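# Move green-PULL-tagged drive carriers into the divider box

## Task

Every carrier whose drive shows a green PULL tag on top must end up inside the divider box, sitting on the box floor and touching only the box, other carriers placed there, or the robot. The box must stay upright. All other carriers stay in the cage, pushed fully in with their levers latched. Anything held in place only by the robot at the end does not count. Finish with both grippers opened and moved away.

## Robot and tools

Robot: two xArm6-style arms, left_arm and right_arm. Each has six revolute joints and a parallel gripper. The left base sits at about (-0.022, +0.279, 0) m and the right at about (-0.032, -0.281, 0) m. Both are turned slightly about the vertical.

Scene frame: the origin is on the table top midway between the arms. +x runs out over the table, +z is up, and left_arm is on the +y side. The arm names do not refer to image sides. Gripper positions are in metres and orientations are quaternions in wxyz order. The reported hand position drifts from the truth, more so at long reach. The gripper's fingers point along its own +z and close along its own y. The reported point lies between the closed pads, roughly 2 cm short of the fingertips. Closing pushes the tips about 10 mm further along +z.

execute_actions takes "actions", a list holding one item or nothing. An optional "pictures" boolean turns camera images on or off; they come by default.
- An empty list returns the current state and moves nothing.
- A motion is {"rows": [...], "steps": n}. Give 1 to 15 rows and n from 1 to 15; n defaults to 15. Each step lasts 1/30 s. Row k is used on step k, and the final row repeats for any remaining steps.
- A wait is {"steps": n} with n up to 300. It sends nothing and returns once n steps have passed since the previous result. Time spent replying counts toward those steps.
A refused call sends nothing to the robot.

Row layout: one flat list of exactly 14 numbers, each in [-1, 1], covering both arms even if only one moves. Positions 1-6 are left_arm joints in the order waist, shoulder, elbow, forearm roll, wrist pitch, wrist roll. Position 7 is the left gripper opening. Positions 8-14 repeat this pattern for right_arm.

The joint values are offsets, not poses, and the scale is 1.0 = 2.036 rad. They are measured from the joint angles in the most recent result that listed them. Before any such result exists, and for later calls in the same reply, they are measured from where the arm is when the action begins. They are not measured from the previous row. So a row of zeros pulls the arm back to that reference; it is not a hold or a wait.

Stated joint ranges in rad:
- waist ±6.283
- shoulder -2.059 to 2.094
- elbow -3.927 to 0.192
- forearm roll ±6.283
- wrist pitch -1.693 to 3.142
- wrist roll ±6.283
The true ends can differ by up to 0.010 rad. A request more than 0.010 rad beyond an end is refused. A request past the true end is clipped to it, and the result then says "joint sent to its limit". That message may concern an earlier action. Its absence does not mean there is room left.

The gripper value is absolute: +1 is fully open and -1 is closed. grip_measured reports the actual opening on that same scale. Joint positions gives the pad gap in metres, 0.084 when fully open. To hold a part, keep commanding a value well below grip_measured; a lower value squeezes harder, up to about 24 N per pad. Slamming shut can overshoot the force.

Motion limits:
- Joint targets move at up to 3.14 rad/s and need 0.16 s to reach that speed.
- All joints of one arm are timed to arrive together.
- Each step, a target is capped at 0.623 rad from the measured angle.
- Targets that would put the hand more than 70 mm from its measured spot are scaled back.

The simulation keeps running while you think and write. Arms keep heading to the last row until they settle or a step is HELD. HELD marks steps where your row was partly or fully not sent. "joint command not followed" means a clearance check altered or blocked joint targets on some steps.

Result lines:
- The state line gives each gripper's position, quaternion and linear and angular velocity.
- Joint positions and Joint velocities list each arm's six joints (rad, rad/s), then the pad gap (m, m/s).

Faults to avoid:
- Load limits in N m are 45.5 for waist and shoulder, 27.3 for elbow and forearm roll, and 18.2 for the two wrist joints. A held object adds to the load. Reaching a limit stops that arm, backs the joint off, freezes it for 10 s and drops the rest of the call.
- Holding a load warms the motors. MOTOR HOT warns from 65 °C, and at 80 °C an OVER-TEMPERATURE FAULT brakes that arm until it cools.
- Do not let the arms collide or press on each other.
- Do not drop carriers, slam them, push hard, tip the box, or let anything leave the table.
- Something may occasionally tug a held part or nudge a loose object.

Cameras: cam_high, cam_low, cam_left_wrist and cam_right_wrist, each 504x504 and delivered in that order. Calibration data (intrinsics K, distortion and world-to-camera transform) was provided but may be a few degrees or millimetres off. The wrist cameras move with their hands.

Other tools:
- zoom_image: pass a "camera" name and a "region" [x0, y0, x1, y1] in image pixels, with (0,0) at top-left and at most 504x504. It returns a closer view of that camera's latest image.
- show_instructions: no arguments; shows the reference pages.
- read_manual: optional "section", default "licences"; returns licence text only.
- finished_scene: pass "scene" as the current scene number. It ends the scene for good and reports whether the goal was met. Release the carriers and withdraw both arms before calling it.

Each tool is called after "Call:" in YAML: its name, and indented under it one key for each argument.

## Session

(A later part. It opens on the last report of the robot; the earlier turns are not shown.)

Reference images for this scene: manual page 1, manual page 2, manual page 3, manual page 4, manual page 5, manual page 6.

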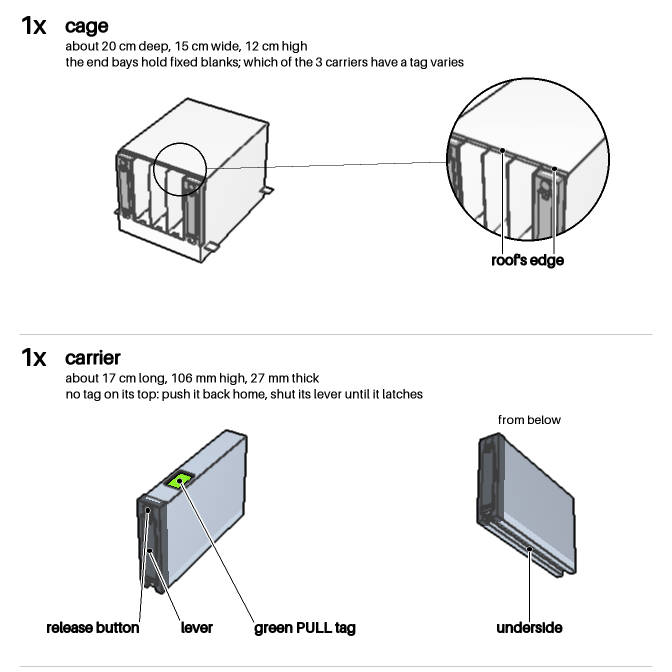

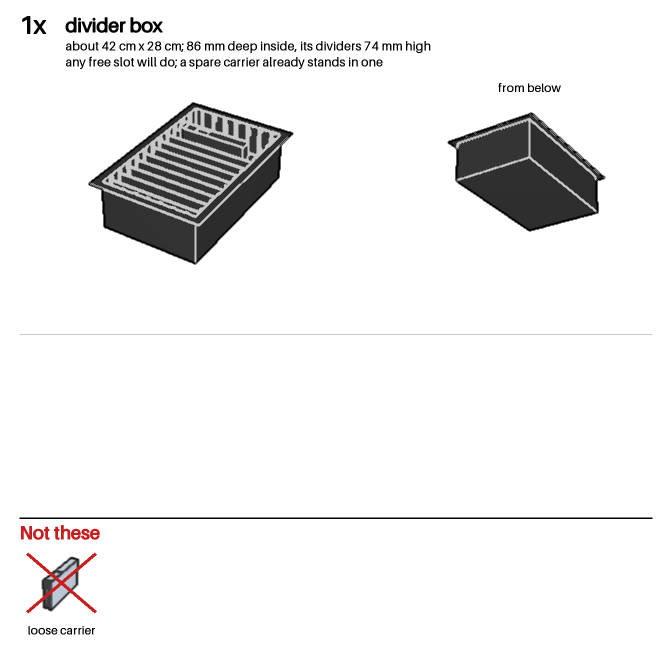

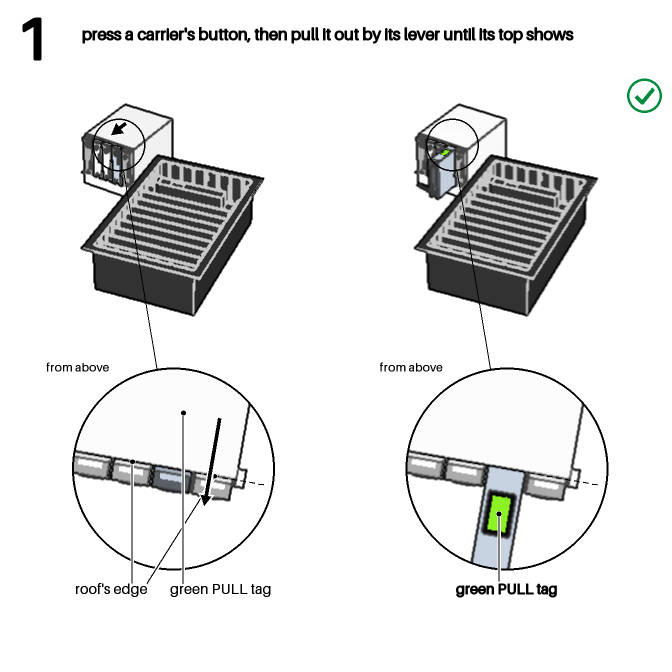

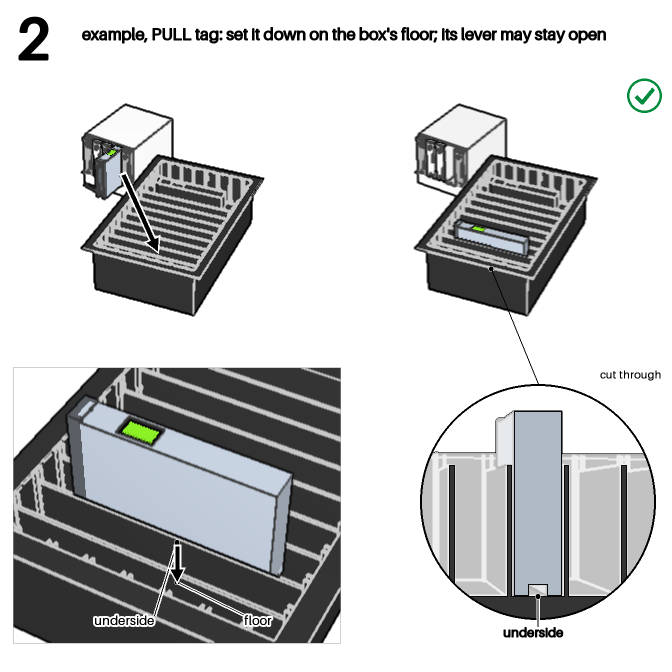

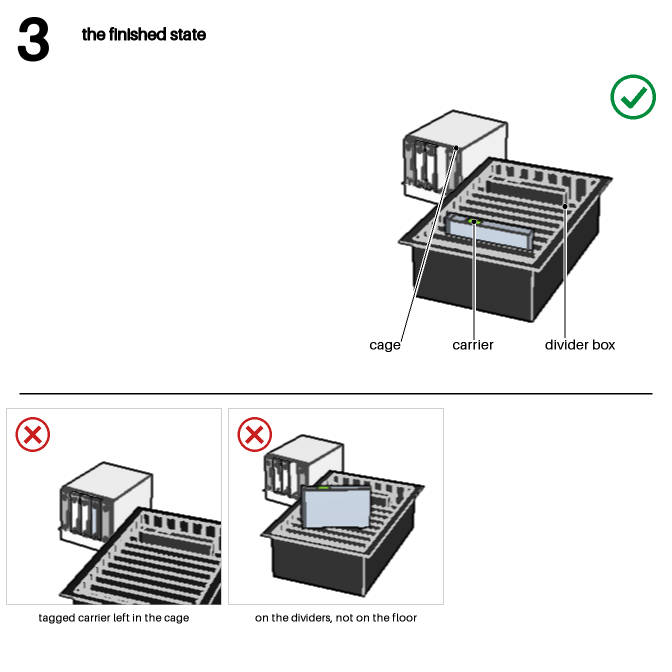

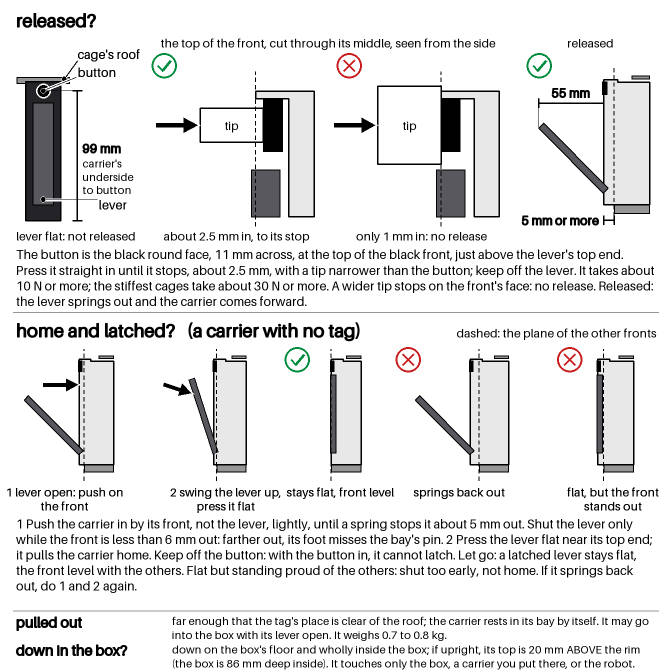

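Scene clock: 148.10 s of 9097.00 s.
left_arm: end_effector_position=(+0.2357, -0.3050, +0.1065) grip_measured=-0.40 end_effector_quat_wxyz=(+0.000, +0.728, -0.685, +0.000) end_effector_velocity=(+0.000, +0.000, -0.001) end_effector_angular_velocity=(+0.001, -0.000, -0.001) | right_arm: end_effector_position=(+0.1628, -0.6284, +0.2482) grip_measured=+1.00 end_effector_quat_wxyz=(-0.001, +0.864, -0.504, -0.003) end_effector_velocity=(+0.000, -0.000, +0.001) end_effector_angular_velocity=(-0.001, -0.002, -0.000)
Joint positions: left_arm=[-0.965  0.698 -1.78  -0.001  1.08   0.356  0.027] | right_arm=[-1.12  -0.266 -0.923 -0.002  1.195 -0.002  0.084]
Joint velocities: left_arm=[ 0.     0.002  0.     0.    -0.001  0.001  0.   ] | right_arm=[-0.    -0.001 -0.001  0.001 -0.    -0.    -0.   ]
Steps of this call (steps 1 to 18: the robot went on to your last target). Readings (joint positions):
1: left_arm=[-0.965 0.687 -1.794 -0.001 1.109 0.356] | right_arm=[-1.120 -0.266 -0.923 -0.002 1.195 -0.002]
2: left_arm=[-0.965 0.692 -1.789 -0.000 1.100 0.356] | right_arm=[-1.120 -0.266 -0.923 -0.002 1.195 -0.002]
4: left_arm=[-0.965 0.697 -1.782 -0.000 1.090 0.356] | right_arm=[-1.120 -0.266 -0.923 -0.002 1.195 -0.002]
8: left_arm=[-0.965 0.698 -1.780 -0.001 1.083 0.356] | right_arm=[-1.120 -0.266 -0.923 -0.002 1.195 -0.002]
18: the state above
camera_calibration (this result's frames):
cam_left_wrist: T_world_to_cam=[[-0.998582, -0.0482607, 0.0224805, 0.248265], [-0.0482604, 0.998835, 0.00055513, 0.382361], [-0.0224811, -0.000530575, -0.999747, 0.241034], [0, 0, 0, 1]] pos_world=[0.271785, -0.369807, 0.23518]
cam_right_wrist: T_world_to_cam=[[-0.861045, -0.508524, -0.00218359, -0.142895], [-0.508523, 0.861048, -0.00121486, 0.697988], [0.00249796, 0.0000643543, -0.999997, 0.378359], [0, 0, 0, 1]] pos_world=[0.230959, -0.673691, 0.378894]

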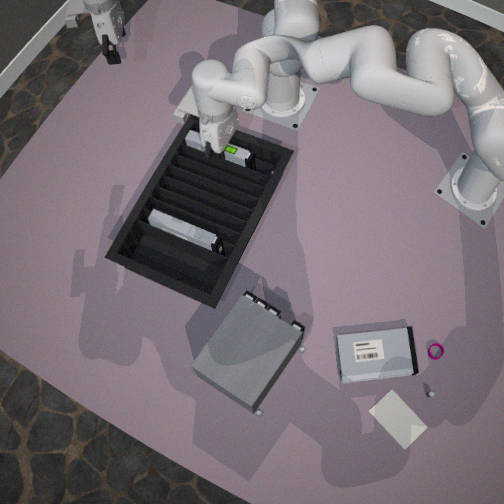

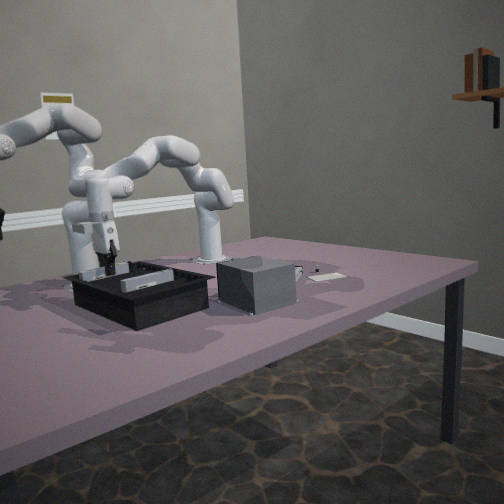

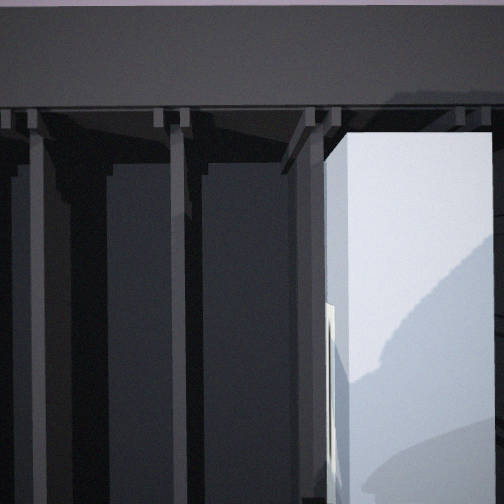

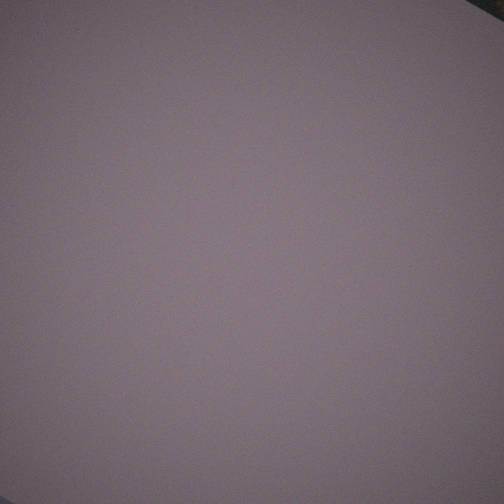

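Call:
execute_actions:
  actions:
    - {"rows":[[0,0,0,0,0,0,0.1,0,0,0,0,0,0,1]],"steps":10}
  pictures: false

Call:
execute_actions:
  actions:
    - {"rows":[[0,-0.028,-0.058,0,0.088,0,0.1,0,0,0,0,0,0,1]]}
  pictures: false

Call:
execute_actions:
  actions:
    - {"steps":12}
  pictures: false

Call:
execute_actions:
  actions:
    - {"rows":[[0.2893,-0.435,0.4,0,-0.805,-0.175,1,0,0,0,0,0,0,1]]}
  pictures: false

Call:
execute_actions:
  actions:
    - {"steps":60}
  pictures: false

Call:
execute_actions:
  actions:
    - {"rows":[[0,0,0.397,0,0,0,1,0,0,0,0,0,0,1]]}
  pictures: false

Call:
execute_actions:
  actions:
    - {"steps":40}
  pictures: false

Call:
execute_actions:
  actions:
    - {"rows":[[0,0.3119,-0.1822,0,-0.1262,0,1,0,0,0,0,0,0,1]]}
  pictures: false

Call:
execute_actions:
  actions:
    - {"steps":25}

Scene clock: 166.70 s of 9097.00 s.
left_arm: end_effector_position=(+0.2362, -0.3048, +0.1062) grip_measured=+0.09 end_effector_quat_wxyz=(+0.000, +0.728, -0.685, +0.000) end_effector_velocity=(-0.004, -0.002, +0.002) end_effector_angular_velocity=(-0.003, +0.002, -0.002) | right_arm: end_effector_position=(+0.1628, -0.6284, +0.2482) grip_measured=+1.00 end_effector_quat_wxyz=(-0.001, +0.864, -0.504, -0.003) end_effector_velocity=(+0.000, +0.000, +0.000) end_effector_angular_velocity=(-0.001, -0.001, +0.001)
Joint positions: left_arm=[-0.964  0.699 -1.78  -0.     1.08   0.356  0.048] | right_arm=[-1.12  -0.266 -0.923 -0.002  1.195 -0.002  0.084]
Joint velocities: left_arm=[-0.006 -0.003 -0.001 -0.004  0.002 -0.002  0.001] | right_arm=[-0.    -0.001 -0.     0.     0.    -0.001 -0.   ]
Steps of this call (steps 1 to 15: the robot went on to your last target; steps 16 to 90: nothing new was sent; then 15.27 s passed at rest; steps 91 to 100: all 10 steps of this action). Readings (joint positions):
91: left_arm=[-0.964 0.700 -1.778 -0.000 1.080 0.356] | right_arm=[-1.120 -0.266 -0.923 -0.002 1.195 -0.002]
92: left_arm=[-0.964 0.700 -1.778 -0.000 1.080 0.356] | right_arm=[-1.120 -0.266 -0.923 -0.002 1.195 -0.002]
94: left_arm=[-0.963 0.700 -1.778 0.001 1.080 0.356] | right_arm=[-1.120 -0.266 -0.923 -0.002 1.195 -0.002]
98: left_arm=[-0.964 0.699 -1.779 0.000 1.080 0.356] | right_arm=[-1.120 -0.266 -0.923 -0.002 1.195 -0.002]
100: the state above

Scene clock: 167.20 s of 9097.00 s.
left_arm: end_effector_position=(+0.2354, -0.3030, +0.1753) grip_measured=+0.09 end_effector_quat_wxyz=(-0.002, +0.728, -0.685, -0.004) end_effector_velocity=(-0.001, +0.003, +0.001) end_effector_angular_velocity=(+0.014, +0.006, -0.001) | right_arm: end_effector_position=(+0.1628, -0.6284, +0.2482) grip_measured=+1.00 end_effector_quat_wxyz=(-0.001, +0.864, -0.504, -0.003) end_effector_velocity=(-0.001, -0.000, -0.001) end_effector_angular_velocity=(+0.001, +0.002, +0.000)
Joint positions: left_arm=[-0.964  0.644 -1.893 -0.     1.257  0.356  0.048] | right_arm=[-1.12  -0.266 -0.923 -0.002  1.195 -0.002  0.084]
Joint velocities: left_arm=[-0.     0.003 -0.012  0.     0.025  0.     0.   ] | right_arm=[-0.001  0.001  0.001 -0.001  0.    -0.001 -0.   ]
Steps of this call (steps 1 to 15: all 15 steps of this action). Readings (joint positions):
1: left_arm=[-0.964 0.699 -1.780 -0.000 1.080 0.356] | right_arm=[-1.120 -0.266 -0.923 -0.002 1.195 -0.002]
2: left_arm=[-0.965 0.698 -1.781 -0.000 1.084 0.356] | right_arm=[-1.120 -0.266 -0.923 -0.002 1.195 -0.002]
4: left_arm=[-0.965 0.690 -1.801 -0.000 1.125 0.356] | right_arm=[-1.120 -0.266 -0.923 -0.002 1.195 -0.002]
8: left_arm=[-0.964 0.647 -1.883 -0.000 1.224 0.356] | right_arm=[-1.120 -0.266 -0.923 -0.002 1.195 -0.002]
15: the state above

Scene clock: 167.60 s of 9097.00 s.
left_arm: end_effector_position=(+0.2358, -0.3039, +0.1785) grip_measured=+0.09 end_effector_quat_wxyz=(-0.001, +0.728, -0.685, -0.002) end_effector_velocity=(+0.000, -0.000, -0.000) end_effector_angular_velocity=(+0.000, -0.000, +0.000) | right_arm: end_effector_position=(+0.1628, -0.6284, +0.2482) grip_measured=+1.00 end_effector_quat_wxyz=(-0.001, +0.864, -0.504, -0.003) end_effector_velocity=(+0.000, -0.000, +0.000) end_effector_angular_velocity=(-0.000, +0.001, +0.000)
Joint positions: left_arm=[-0.964  0.642 -1.897 -0.     1.259  0.356  0.048] | right_arm=[-1.12  -0.266 -0.923 -0.002  1.195 -0.002  0.084]
Joint velocities: left_arm=[ 0.     0.001 -0.001  0.     0.     0.     0.   ] | right_arm=[ 0.001  0.    -0.    -0.001  0.     0.     0.   ]
Steps of this call (steps 1 to 12: the robot went on to your last target). Readings (joint positions):
1: left_arm=[-0.964 0.644 -1.894 -0.000 1.258 0.356] | right_arm=[-1.120 -0.266 -0.923 -0.002 1.195 -0.002]
2: left_arm=[-0.964 0.644 -1.895 -0.000 1.258 0.356] | right_arm=[-1.120 -0.266 -0.923 -0.002 1.195 -0.002]
4: left_arm=[-0.964 0.643 -1.897 -0.000 1.259 0.356] | right_arm=[-1.120 -0.266 -0.923 -0.002 1.195 -0.002]
8: left_arm=[-0.964 0.642 -1.897 -0.000 1.259 0.356] | right_arm=[-1.120 -0.266 -0.923 -0.002 1.195 -0.002]
12: the state above

Scene clock: 168.10 s of 9097.00 s.
left_arm: end_effector_position=(+0.3618, -0.2356, +0.2595) grip_measured=+1.00 end_effector_quat_wxyz=(+0.047, +0.831, -0.539, +0.128) end_effector_velocity=(+0.236, +0.190, +0.231) end_effector_angular_velocity=(-0.656, -0.394, +0.745) | right_arm: end_effector_position=(+0.1628, -0.6284, +0.2482) grip_measured=+1.00 end_effector_quat_wxyz=(-0.001, +0.864, -0.504, -0.003) end_effector_velocity=(+0.000, +0.000, +0.000) end_effector_angular_velocity=(+0.000, -0.002, -0.002)
Joint positions: left_arm=[-0.74   0.366 -1.622 -0.     0.983  0.221  0.084] | right_arm=[-1.12  -0.266 -0.923 -0.002  1.195 -0.002  0.084]
Joint velocities: left_arm=[ 0.471 -0.733  0.697  0.    -0.726 -0.284  0.   ] | right_arm=[-0.001 -0.001 -0.     0.002 -0.     0.    -0.   ]
Steps of this call (steps 1 to 15: all 15 steps of this action). Readings (joint positions):
1: left_arm=[-0.964 0.642 -1.897 -0.000 1.259 0.356] | right_arm=[-1.120 -0.266 -0.923 -0.002 1.195 -0.002]
2: left_arm=[-0.962 0.639 -1.894 -0.000 1.255 0.354] | right_arm=[-1.120 -0.266 -0.923 -0.002 1.195 -0.002]
4: left_arm=[-0.937 0.610 -1.858 -0.001 1.223 0.335] | right_arm=[-1.120 -0.266 -0.923 -0.002 1.195 -0.002]
8: left_arm=[-0.857 0.524 -1.781 -0.000 1.141 0.291] | right_arm=[-1.120 -0.266 -0.923 -0.002 1.195 -0.002]
15: the state above

Scene clock: 170.10 s of 9097.00 s.
left_arm: end_effector_position=(+0.4619, -0.0277, +0.6577) grip_measured=+1.00 end_effector_quat_wxyz=(+0.210, +0.632, -0.183, +0.723) end_effector_velocity=(-0.000, +0.000, +0.001) end_effector_angular_velocity=(-0.000, -0.002, +0.001) | right_arm: end_effector_position=(+0.1628, -0.6284, +0.2482) grip_measured=+1.00 end_effector_quat_wxyz=(-0.001, +0.864, -0.504, -0.003) end_effector_velocity=(-0.000, +0.000, +0.000) end_effector_angular_velocity=(-0.001, -0.000, +0.000)
Joint positions: left_arm=[-0.375 -0.244 -1.083 -0.    -0.379 -0.     0.084] | right_arm=[-1.12  -0.266 -0.923 -0.002  1.195 -0.002  0.084]
Joint velocities: left_arm=[ 0.001 -0.    -0.001  0.    -0.     0.001  0.   ] | right_arm=[-0.    -0.001  0.    -0.     0.    -0.     0.   ]
Steps of this call (steps 1 to 60: the robot went on to your last target). Readings (joint positions):
1: left_arm=[-0.725 0.341 -1.599 -0.000 0.958 0.212] | right_arm=[-1.120 -0.266 -0.923 -0.002 1.195 -0.002]
2: left_arm=[-0.710 0.317 -1.577 -0.000 0.933 0.203] | right_arm=[-1.120 -0.266 -0.923 -0.002 1.195 -0.002]
4: left_arm=[-0.681 0.268 -1.535 -0.000 0.882 0.185] | right_arm=[-1.120 -0.266 -0.923 -0.002 1.195 -0.002]
8: left_arm=[-0.626 0.175 -1.453 -0.000 0.770 0.152] | right_arm=[-1.120 -0.266 -0.923 -0.002 1.195 -0.002]
60: the state above
All arms were judged still, so your last target was given up. Only a new action makes them travel on or press farther. Fingers that are still opening or closing keep moving.

Scene clock: 170.60 s of 9097.00 s.
left_arm: end_effector_position=(+0.4654, -0.0299, +0.4815) grip_measured=+1.00 end_effector_quat_wxyz=(+0.181, +0.731, -0.212, +0.623) end_effector_velocity=(-0.043, +0.027, -0.404) end_effector_angular_velocity=(+0.364, +0.575, +0.000) | right_arm: end_effector_position=(+0.1628, -0.6284, +0.2482) grip_measured=+1.00 end_effector_quat_wxyz=(-0.001, +0.864, -0.504, -0.003) end_effector_velocity=(-0.001, -0.000, -0.000) end_effector_angular_velocity=(+0.001, +0.000, -0.000)
Joint positions: left_arm=[-0.375 -0.243 -0.788 -0.    -0.379 -0.     0.084] | right_arm=[-1.12  -0.266 -0.923 -0.002  1.195 -0.002  0.084]
Joint velocities: left_arm=[-0.    -0.002  0.682 -0.    -0.    -0.    -0.   ] | right_arm=[-0.001  0.     0.001  0.     0.    -0.001 -0.   ]
Steps of this call (steps 1 to 15: all 15 steps of this action). Readings (joint positions):
1: left_arm=[-0.375 -0.244 -1.083 -0.000 -0.380 -0.000] | right_arm=[-1.120 -0.266 -0.923 -0.002 1.195 -0.002]
2: left_arm=[-0.375 -0.244 -1.081 -0.000 -0.380 -0.000] | right_arm=[-1.120 -0.266 -0.923 -0.002 1.195 -0.002]
4: left_arm=[-0.375 -0.247 -1.050 -0.000 -0.381 -0.000] | right_arm=[-1.120 -0.266 -0.923 -0.002 1.195 -0.002]
8: left_arm=[-0.375 -0.243 -0.947 -0.000 -0.379 -0.000] | right_arm=[-1.120 -0.266 -0.923 -0.002 1.195 -0.002]
15: the state above

Scene clock: 171.93 s of 9097.00 s.
left_arm: end_effector_position=(+0.3700, +0.0306, +0.1998) grip_measured=+1.00 end_effector_quat_wxyz=(+0.121, +0.865, -0.251, +0.417) end_effector_velocity=(-0.000, +0.000, +0.000) end_effector_angular_velocity=(-0.001, +0.000, +0.001) | right_arm: end_effector_position=(+0.1628, -0.6284, +0.2482) grip_measured=+1.00 end_effector_quat_wxyz=(-0.001, +0.864, -0.504, -0.003) end_effector_velocity=(-0.000, +0.000, +0.000) end_effector_angular_velocity=(-0.001, -0.001, +0.001)
Joint positions: left_arm=[-0.375 -0.244 -0.275 -0.    -0.38  -0.     0.084] | right_arm=[-1.12  -0.266 -0.923 -0.002  1.195 -0.002  0.084]
Joint velocities: left_arm=[ 0.    -0.002  0.001 -0.     0.    -0.002 -0.   ] | right_arm=[-0.    -0.002  0.001  0.    -0.    -0.001 -0.   ]
Steps of this call (steps 1 to 40: the robot went on to your last target). Readings (joint positions):
1: left_arm=[-0.375 -0.243 -0.765 -0.000 -0.379 -0.000] | right_arm=[-1.120 -0.266 -0.923 -0.002 1.195 -0.002]
2: left_arm=[-0.375 -0.243 -0.743 -0.000 -0.379 -0.000] | right_arm=[-1.120 -0.266 -0.923 -0.002 1.195 -0.002]
4: left_arm=[-0.375 -0.243 -0.697 -0.000 -0.379 -0.000] | right_arm=[-1.120 -0.266 -0.923 -0.002 1.195 -0.002]
8: left_arm=[-0.375 -0.243 -0.605 -0.000 -0.379 -0.000] | right_arm=[-1.120 -0.266 -0.923 -0.002 1.195 -0.002]
40: the state above

Scene clock: 172.43 s of 9097.00 s.
left_arm: end_effector_position=(+0.4456, -0.0173, +0.1121) grip_measured=+1.00 end_effector_quat_wxyz=(+0.120, +0.867, -0.252, +0.413) end_effector_velocity=(+0.073, -0.047, -0.196) end_effector_angular_velocity=(+0.033, +0.052, -0.001) | right_arm: end_effector_position=(+0.1628, -0.6284, +0.2482) grip_measured=+1.00 end_effector_quat_wxyz=(-0.001, +0.864, -0.504, -0.003) end_effector_velocity=(+0.000, +0.000, -0.000) end_effector_angular_velocity=(+0.000, +0.001, +0.002)
Joint positions: left_arm=[-0.375  0.326 -0.606 -0.    -0.608 -0.     0.084] | right_arm=[-1.12  -0.266 -0.923 -0.002  1.195 -0.002  0.084]
Joint velocities: left_arm=[-0.001  0.826 -0.45   0.    -0.315  0.    -0.   ] | right_arm=[ 0.002  0.     0.    -0.001  0.    -0.     0.   ]
Steps of this call (steps 1 to 15: all 15 steps of this action). Readings (joint positions):
1: left_arm=[-0.375 -0.244 -0.275 -0.000 -0.380 -0.000] | right_arm=[-1.120 -0.266 -0.923 -0.002 1.195 -0.002]
2: left_arm=[-0.375 -0.241 -0.277 -0.000 -0.381 -0.000] | right_arm=[-1.120 -0.266 -0.923 -0.002 1.195 -0.002]
4: left_arm=[-0.375 -0.202 -0.298 -0.000 -0.399 -0.000] | right_arm=[-1.120 -0.266 -0.923 -0.002 1.195 -0.002]
8: left_arm=[-0.375 0.008 -0.423 -0.000 -0.482 -0.000] | right_arm=[-1.120 -0.266 -0.923 -0.002 1.195 -0.002]
15: the state above

Scene clock: 173.27 s of 9097.00 s.
left_arm: end_effector_position=(+0.4529, -0.0220, +0.0988) grip_measured=+1.00 end_effector_quat_wxyz=(+0.120, +0.867, -0.251, +0.414) end_effector_velocity=(+0.000, +0.000, -0.000) end_effector_angular_velocity=(+0.000, +0.000, +0.000) | right_arm: end_effector_position=(+0.1628, -0.6284, +0.2482) grip_measured=+1.00 end_effector_quat_wxyz=(-0.001, +0.864, -0.504, -0.003) end_effector_velocity=(-0.000, +0.000, -0.001) end_effector_angular_velocity=(+0.002, +0.001, +0.001)
Joint positions: left_arm=[-0.375  0.391 -0.646 -0.    -0.636 -0.     0.084] | right_arm=[-1.12  -0.266 -0.923 -0.002  1.195 -0.002  0.084]
Joint velocities: left_arm=[ 0.     0.001 -0.001 -0.    -0.     0.    -0.   ] | right_arm=[-0.     0.001  0.001  0.    -0.    -0.002 -0.   ]
Steps of this call (steps 1 to 25: the robot went on to your last target). Readings (joint positions):
1: left_arm=[-0.375 0.348 -0.618 -0.000 -0.617 -0.000] | right_arm=[-1.120 -0.266 -0.923 -0.002 1.195 -0.002]
2: left_arm=[-0.375 0.363 -0.626 -0.000 -0.623 -0.000] | right_arm=[-1.120 -0.266 -0.923 -0.002 1.195 -0.002]
4: left_arm=[-0.375 0.378 -0.637 -0.000 -0.630 -0.000] | right_arm=[-1.120 -0.266 -0.923 -0.002 1.195 -0.002]
8: left_arm=[-0.375 0.387 -0.644 -0.000 -0.635 -0.000] | right_arm=[-1.120 -0.266 -0.923 -0.002 1.195 -0.002]
25: the state above
camera_calibration (this result's frames):
cam_left_wrist: T_world_to_cam=[[-0.556301, -0.830967, 0.00476746, 0.263259], [-0.525354, 0.347248, -0.776802, 0.388686], [0.643841, -0.434641, -0.629726, -0.109481], [0, 0, 0, 1]] pos_world=[0.421138, 0.0362045, 0.231734]
cam_right_wrist: T_world_to_cam=[[-0.861045, -0.508524, -0.00218365, -0.142895], [-0.508522, 0.861048, -0.00121501, 0.697988], [0.00249809, 0.0000642596, -0.999997, 0.378359], [0, 0, 0, 1]] pos_world=[0.230959, -0.673691, 0.378894]

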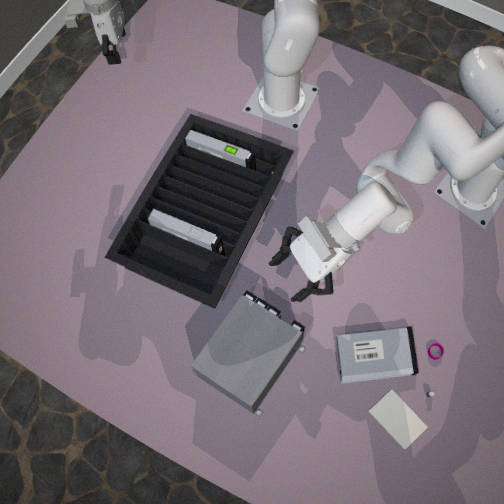

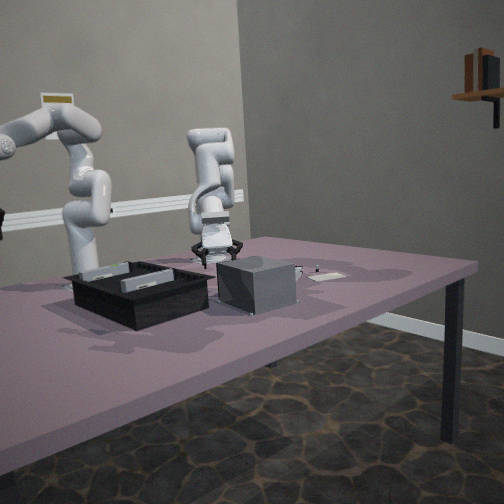

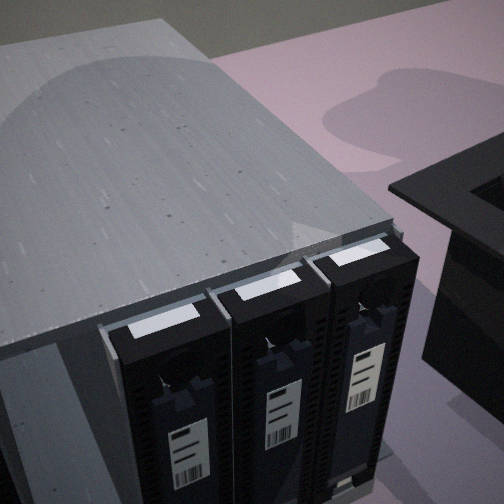

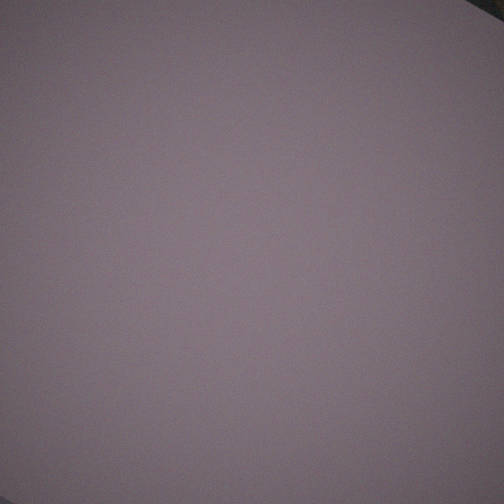

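Same view as the successful press; repeat (1 mm deeper).

Call:
execute_actions:
  actions:
    - {"rows":[[0,0.012,-0.025,0,0.011,0,1,0,0,0,0,0,0,1],[0,0.012,-0.025,0,0.011,0,1,0,0,0,0,0,0,1],[0,0.024,-0.05,0,0.021,0,1,0,0,0,0,0,0,1],[0,0.024,-0.05,0,0.021,0,1,0,0,0,0,0,0,1],[0,0.0363,-0.0742,0,0.032,0,1,0,0,0,0,0,0,1],[0,0.0363,-0.0742,0,0.032,0,1,0,0,0,0,0,0,1],[0,0.0363,-0.0742,0,0.032,0,1,0,0,0,0,0,0,1],[0,0.0363,-0.0742,0,0.032,0,1,0,0,0,0,0,0,1],[0,0.0363,-0.0742,0,0.032,0,1,0,0,0,0,0,0,1],[0,0.0363,-0.0742,0,0.032,0,1,0,0,0,0,0,0,1],[0,0.04,-0.082,0,0.036,0,1,0,0,0,0,0,0,1],[0,0.04,-0.082,0,0.036,0,1,0,0,0,0,0,0,1],[0,0.043,-0.091,0,0.039,0,1,0,0,0,0,0,0,1],[0,0.043,-0.091,0,0.039,0,1,0,0,0,0,0,0,1],[0,0.0458,-0.0995,0,0.0423,0,1,0,0,0,0,0,0,1]]}
  pictures: false

Call:
execute_actions:
  actions:
    - {"steps":18}
  pictures: false

Call:
execute_actions:
  actions:
    - {"rows":[[0,-0.045,0.083,0,-0.038,0,1,0,0,0,0,0,0,1]]}

Scene clock: 182.40 s of 9097.00 s.
left_arm: end_effector_position=(+0.4893, -0.0455, +0.1011) grip_measured=+1.00 end_effector_quat_wxyz=(+0.121, +0.865, -0.251, +0.417) end_effector_velocity=(+0.040, -0.017, -0.003) end_effector_angular_velocity=(-0.001, +0.022, +0.026) | right_arm: end_effector_position=(+0.1628, -0.6284, +0.2482) grip_measured=+1.00 end_effector_quat_wxyz=(-0.001, +0.864, -0.504, -0.003) end_effector_velocity=(+0.000, -0.000, -0.000) end_effector_angular_velocity=(+0.000, +0.000, -0.000)
Joint positions: left_arm=[-0.376  0.47  -0.803 -0.    -0.565 -0.001  0.084] | right_arm=[-1.12  -0.266 -0.923 -0.002  1.195 -0.002  0.084]
Joint velocities: left_arm=[ 0.008  0.082 -0.168 -0.012  0.104 -0.011  0.   ] | right_arm=[ 0.     0.001 -0.    -0.    -0.     0.001  0.   ]
Steps of this call (steps 1 to 15: the robot went on to your last target; steps 16 to 90: nothing new was sent; then 5.63 s passed at rest; steps 91 to 105: all 15 steps of this action). Readings (joint positions):
91: left_arm=[-0.375 0.391 -0.646 -0.000 -0.636 -0.000] | right_arm=[-1.120 -0.266 -0.923 -0.002 1.195 -0.002]
92: left_arm=[-0.375 0.393 -0.649 -0.000 -0.635 -0.000] | right_arm=[-1.120 -0.266 -0.923 -0.002 1.195 -0.002]
94: left_arm=[-0.375 0.403 -0.670 -0.000 -0.625 -0.000] | right_arm=[-1.120 -0.266 -0.923 -0.002 1.195 -0.002]
98: left_arm=[-0.375 0.441 -0.749 -0.000 -0.593 -0.000] | right_arm=[-1.120 -0.266 -0.923 -0.002 1.195 -0.002]
105: the state above

Scene clock: 183.00 s of 9097.00 s.
left_arm: end_effector_position=(+0.4915, -0.0466, +0.0990) grip_measured=+1.00 end_effector_quat_wxyz=(+0.121, +0.867, -0.251, +0.414) end_effector_velocity=(+0.000, -0.000, +0.001) end_effector_angular_velocity=(+0.000, +0.001, +0.000) | right_arm: end_effector_position=(+0.1628, -0.6284, +0.2482) grip_measured=+1.00 end_effector_quat_wxyz=(-0.001, +0.864, -0.504, -0.003) end_effector_velocity=(-0.000, -0.000, +0.000) end_effector_angular_velocity=(+0.000, -0.001, -0.001)
Joint positions: left_arm=[-0.376  0.477 -0.816 -0.    -0.553 -0.002  0.084] | right_arm=[-1.12  -0.266 -0.923 -0.002  1.195 -0.002  0.084]
Joint velocities: left_arm=[ 0.001 -0.002 -0.001  0.001  0.004 -0.001  0.   ] | right_arm=[-0.001 -0.     0.     0.001 -0.     0.    -0.   ]
Steps of this call (steps 1 to 18: the robot went on to your last target). Readings (joint positions):
1: left_arm=[-0.376 0.472 -0.808 -0.001 -0.563 -0.001] | right_arm=[-1.120 -0.266 -0.923 -0.002 1.195 -0.002]
2: left_arm=[-0.376 0.474 -0.811 -0.001 -0.560 -0.002] | right_arm=[-1.120 -0.266 -0.923 -0.002 1.195 -0.002]
4: left_arm=[-0.376 0.475 -0.814 -0.002 -0.557 -0.002] | right_arm=[-1.120 -0.266 -0.923 -0.002 1.195 -0.002]
8: left_arm=[-0.376 0.477 -0.815 -0.001 -0.556 -0.002] | right_arm=[-1.120 -0.266 -0.923 -0.002 1.195 -0.002]
18: the state above

Scene clock: 183.50 s of 9097.00 s.
left_arm: end_effector_position=(+0.4547, -0.0228, +0.1006) grip_measured=+1.00 end_effector_quat_wxyz=(+0.120, +0.867, -0.251, +0.414) end_effector_velocity=(-0.010, +0.003, +0.003) end_effector_angular_velocity=(-0.005, -0.003, -0.001) | right_arm: end_effector_position=(+0.1628, -0.6284, +0.2482) grip_measured=+1.00 end_effector_quat_wxyz=(-0.001, +0.864, -0.504, -0.003) end_effector_velocity=(+0.000, +0.000, +0.000) end_effector_angular_velocity=(+0.000, -0.001, -0.001)
Joint positions: left_arm=[-0.375  0.389 -0.652 -0.    -0.628 -0.002  0.084] | right_arm=[-1.12  -0.266 -0.923 -0.002  1.195 -0.002  0.084]
Joint velocities: left_arm=[-0.004 -0.024  0.039 -0.001 -0.02  -0.003 -0.   ] | right_arm=[ 0.001 -0.001  0.     0.001  0.     0.001  0.   ]
Steps of this call (steps 1 to 15: all 15 steps of this action). Readings (joint positions):
1: left_arm=[-0.376 0.477 -0.816 -0.000 -0.553 -0.002] | right_arm=[-1.120 -0.266 -0.923 -0.002 1.195 -0.002]
2: left_arm=[-0.376 0.476 -0.814 -0.000 -0.553 -0.002] | right_arm=[-1.120 -0.266 -0.923 -0.002 1.195 -0.002]
4: left_arm=[-0.375 0.466 -0.797 0.002 -0.562 -0.001] | right_arm=[-1.120 -0.266 -0.923 -0.002 1.195 -0.002]
8: left_arm=[-0.374 0.411 -0.691 0.001 -0.609 -0.001] | right_arm=[-1.120 -0.266 -0.923 -0.002 1.195 -0.002]
15: the state above
camera_calibration (this result's frames):
cam_left_wrist: T_world_to_cam=[[-0.555211, -0.831689, 0.00584803, 0.262936], [-0.526301, 0.345881, -0.776771, 0.39172], [0.644009, -0.43435, -0.629755, -0.10997], [0, 0, 0, 1]] pos_world=[0.42297, 0.0354267, 0.233485]
cam_right_wrist: T_world_to_cam=[[-0.861045, -0.508524, -0.00218355, -0.142895], [-0.508522, 0.861048, -0.001215, 0.697988], [0.002498, 0.0000642147, -0.999997, 0.378359], [0, 0, 0, 1]] pos_world=[0.230959, -0.673691, 0.378894]

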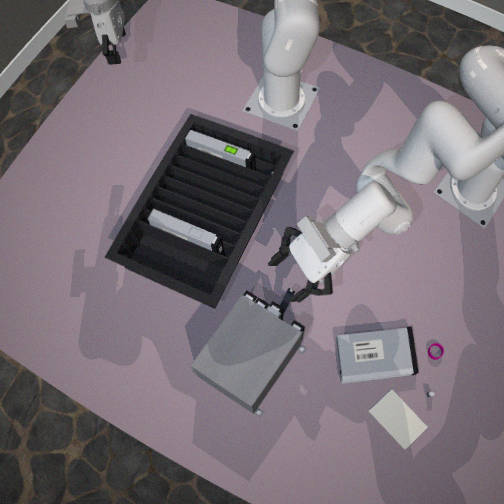

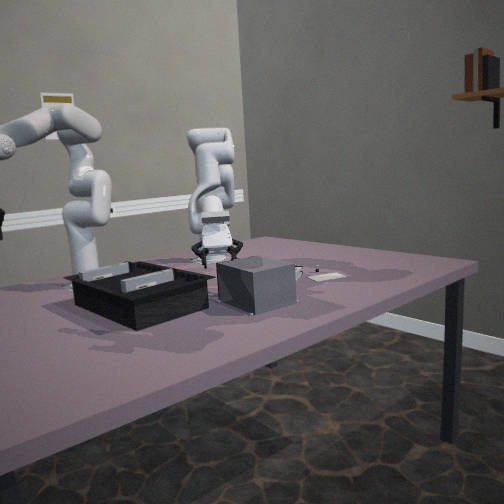

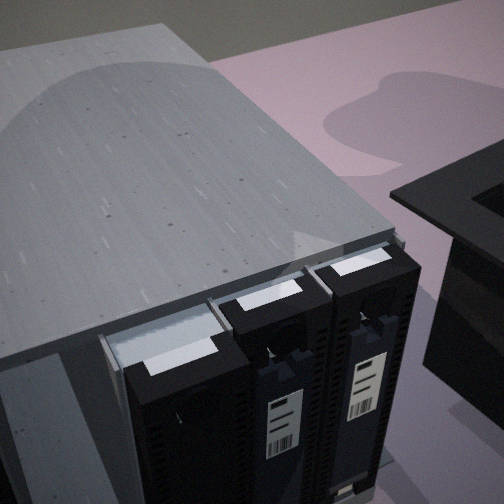

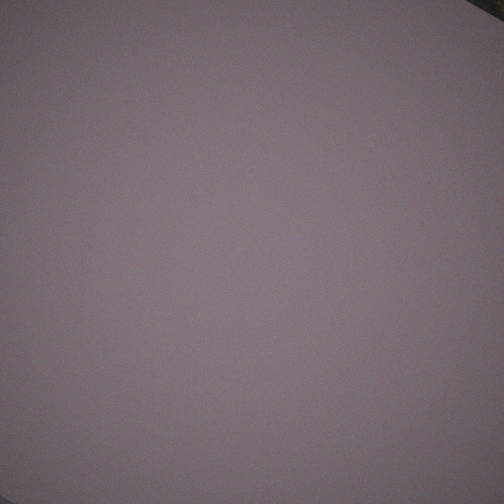

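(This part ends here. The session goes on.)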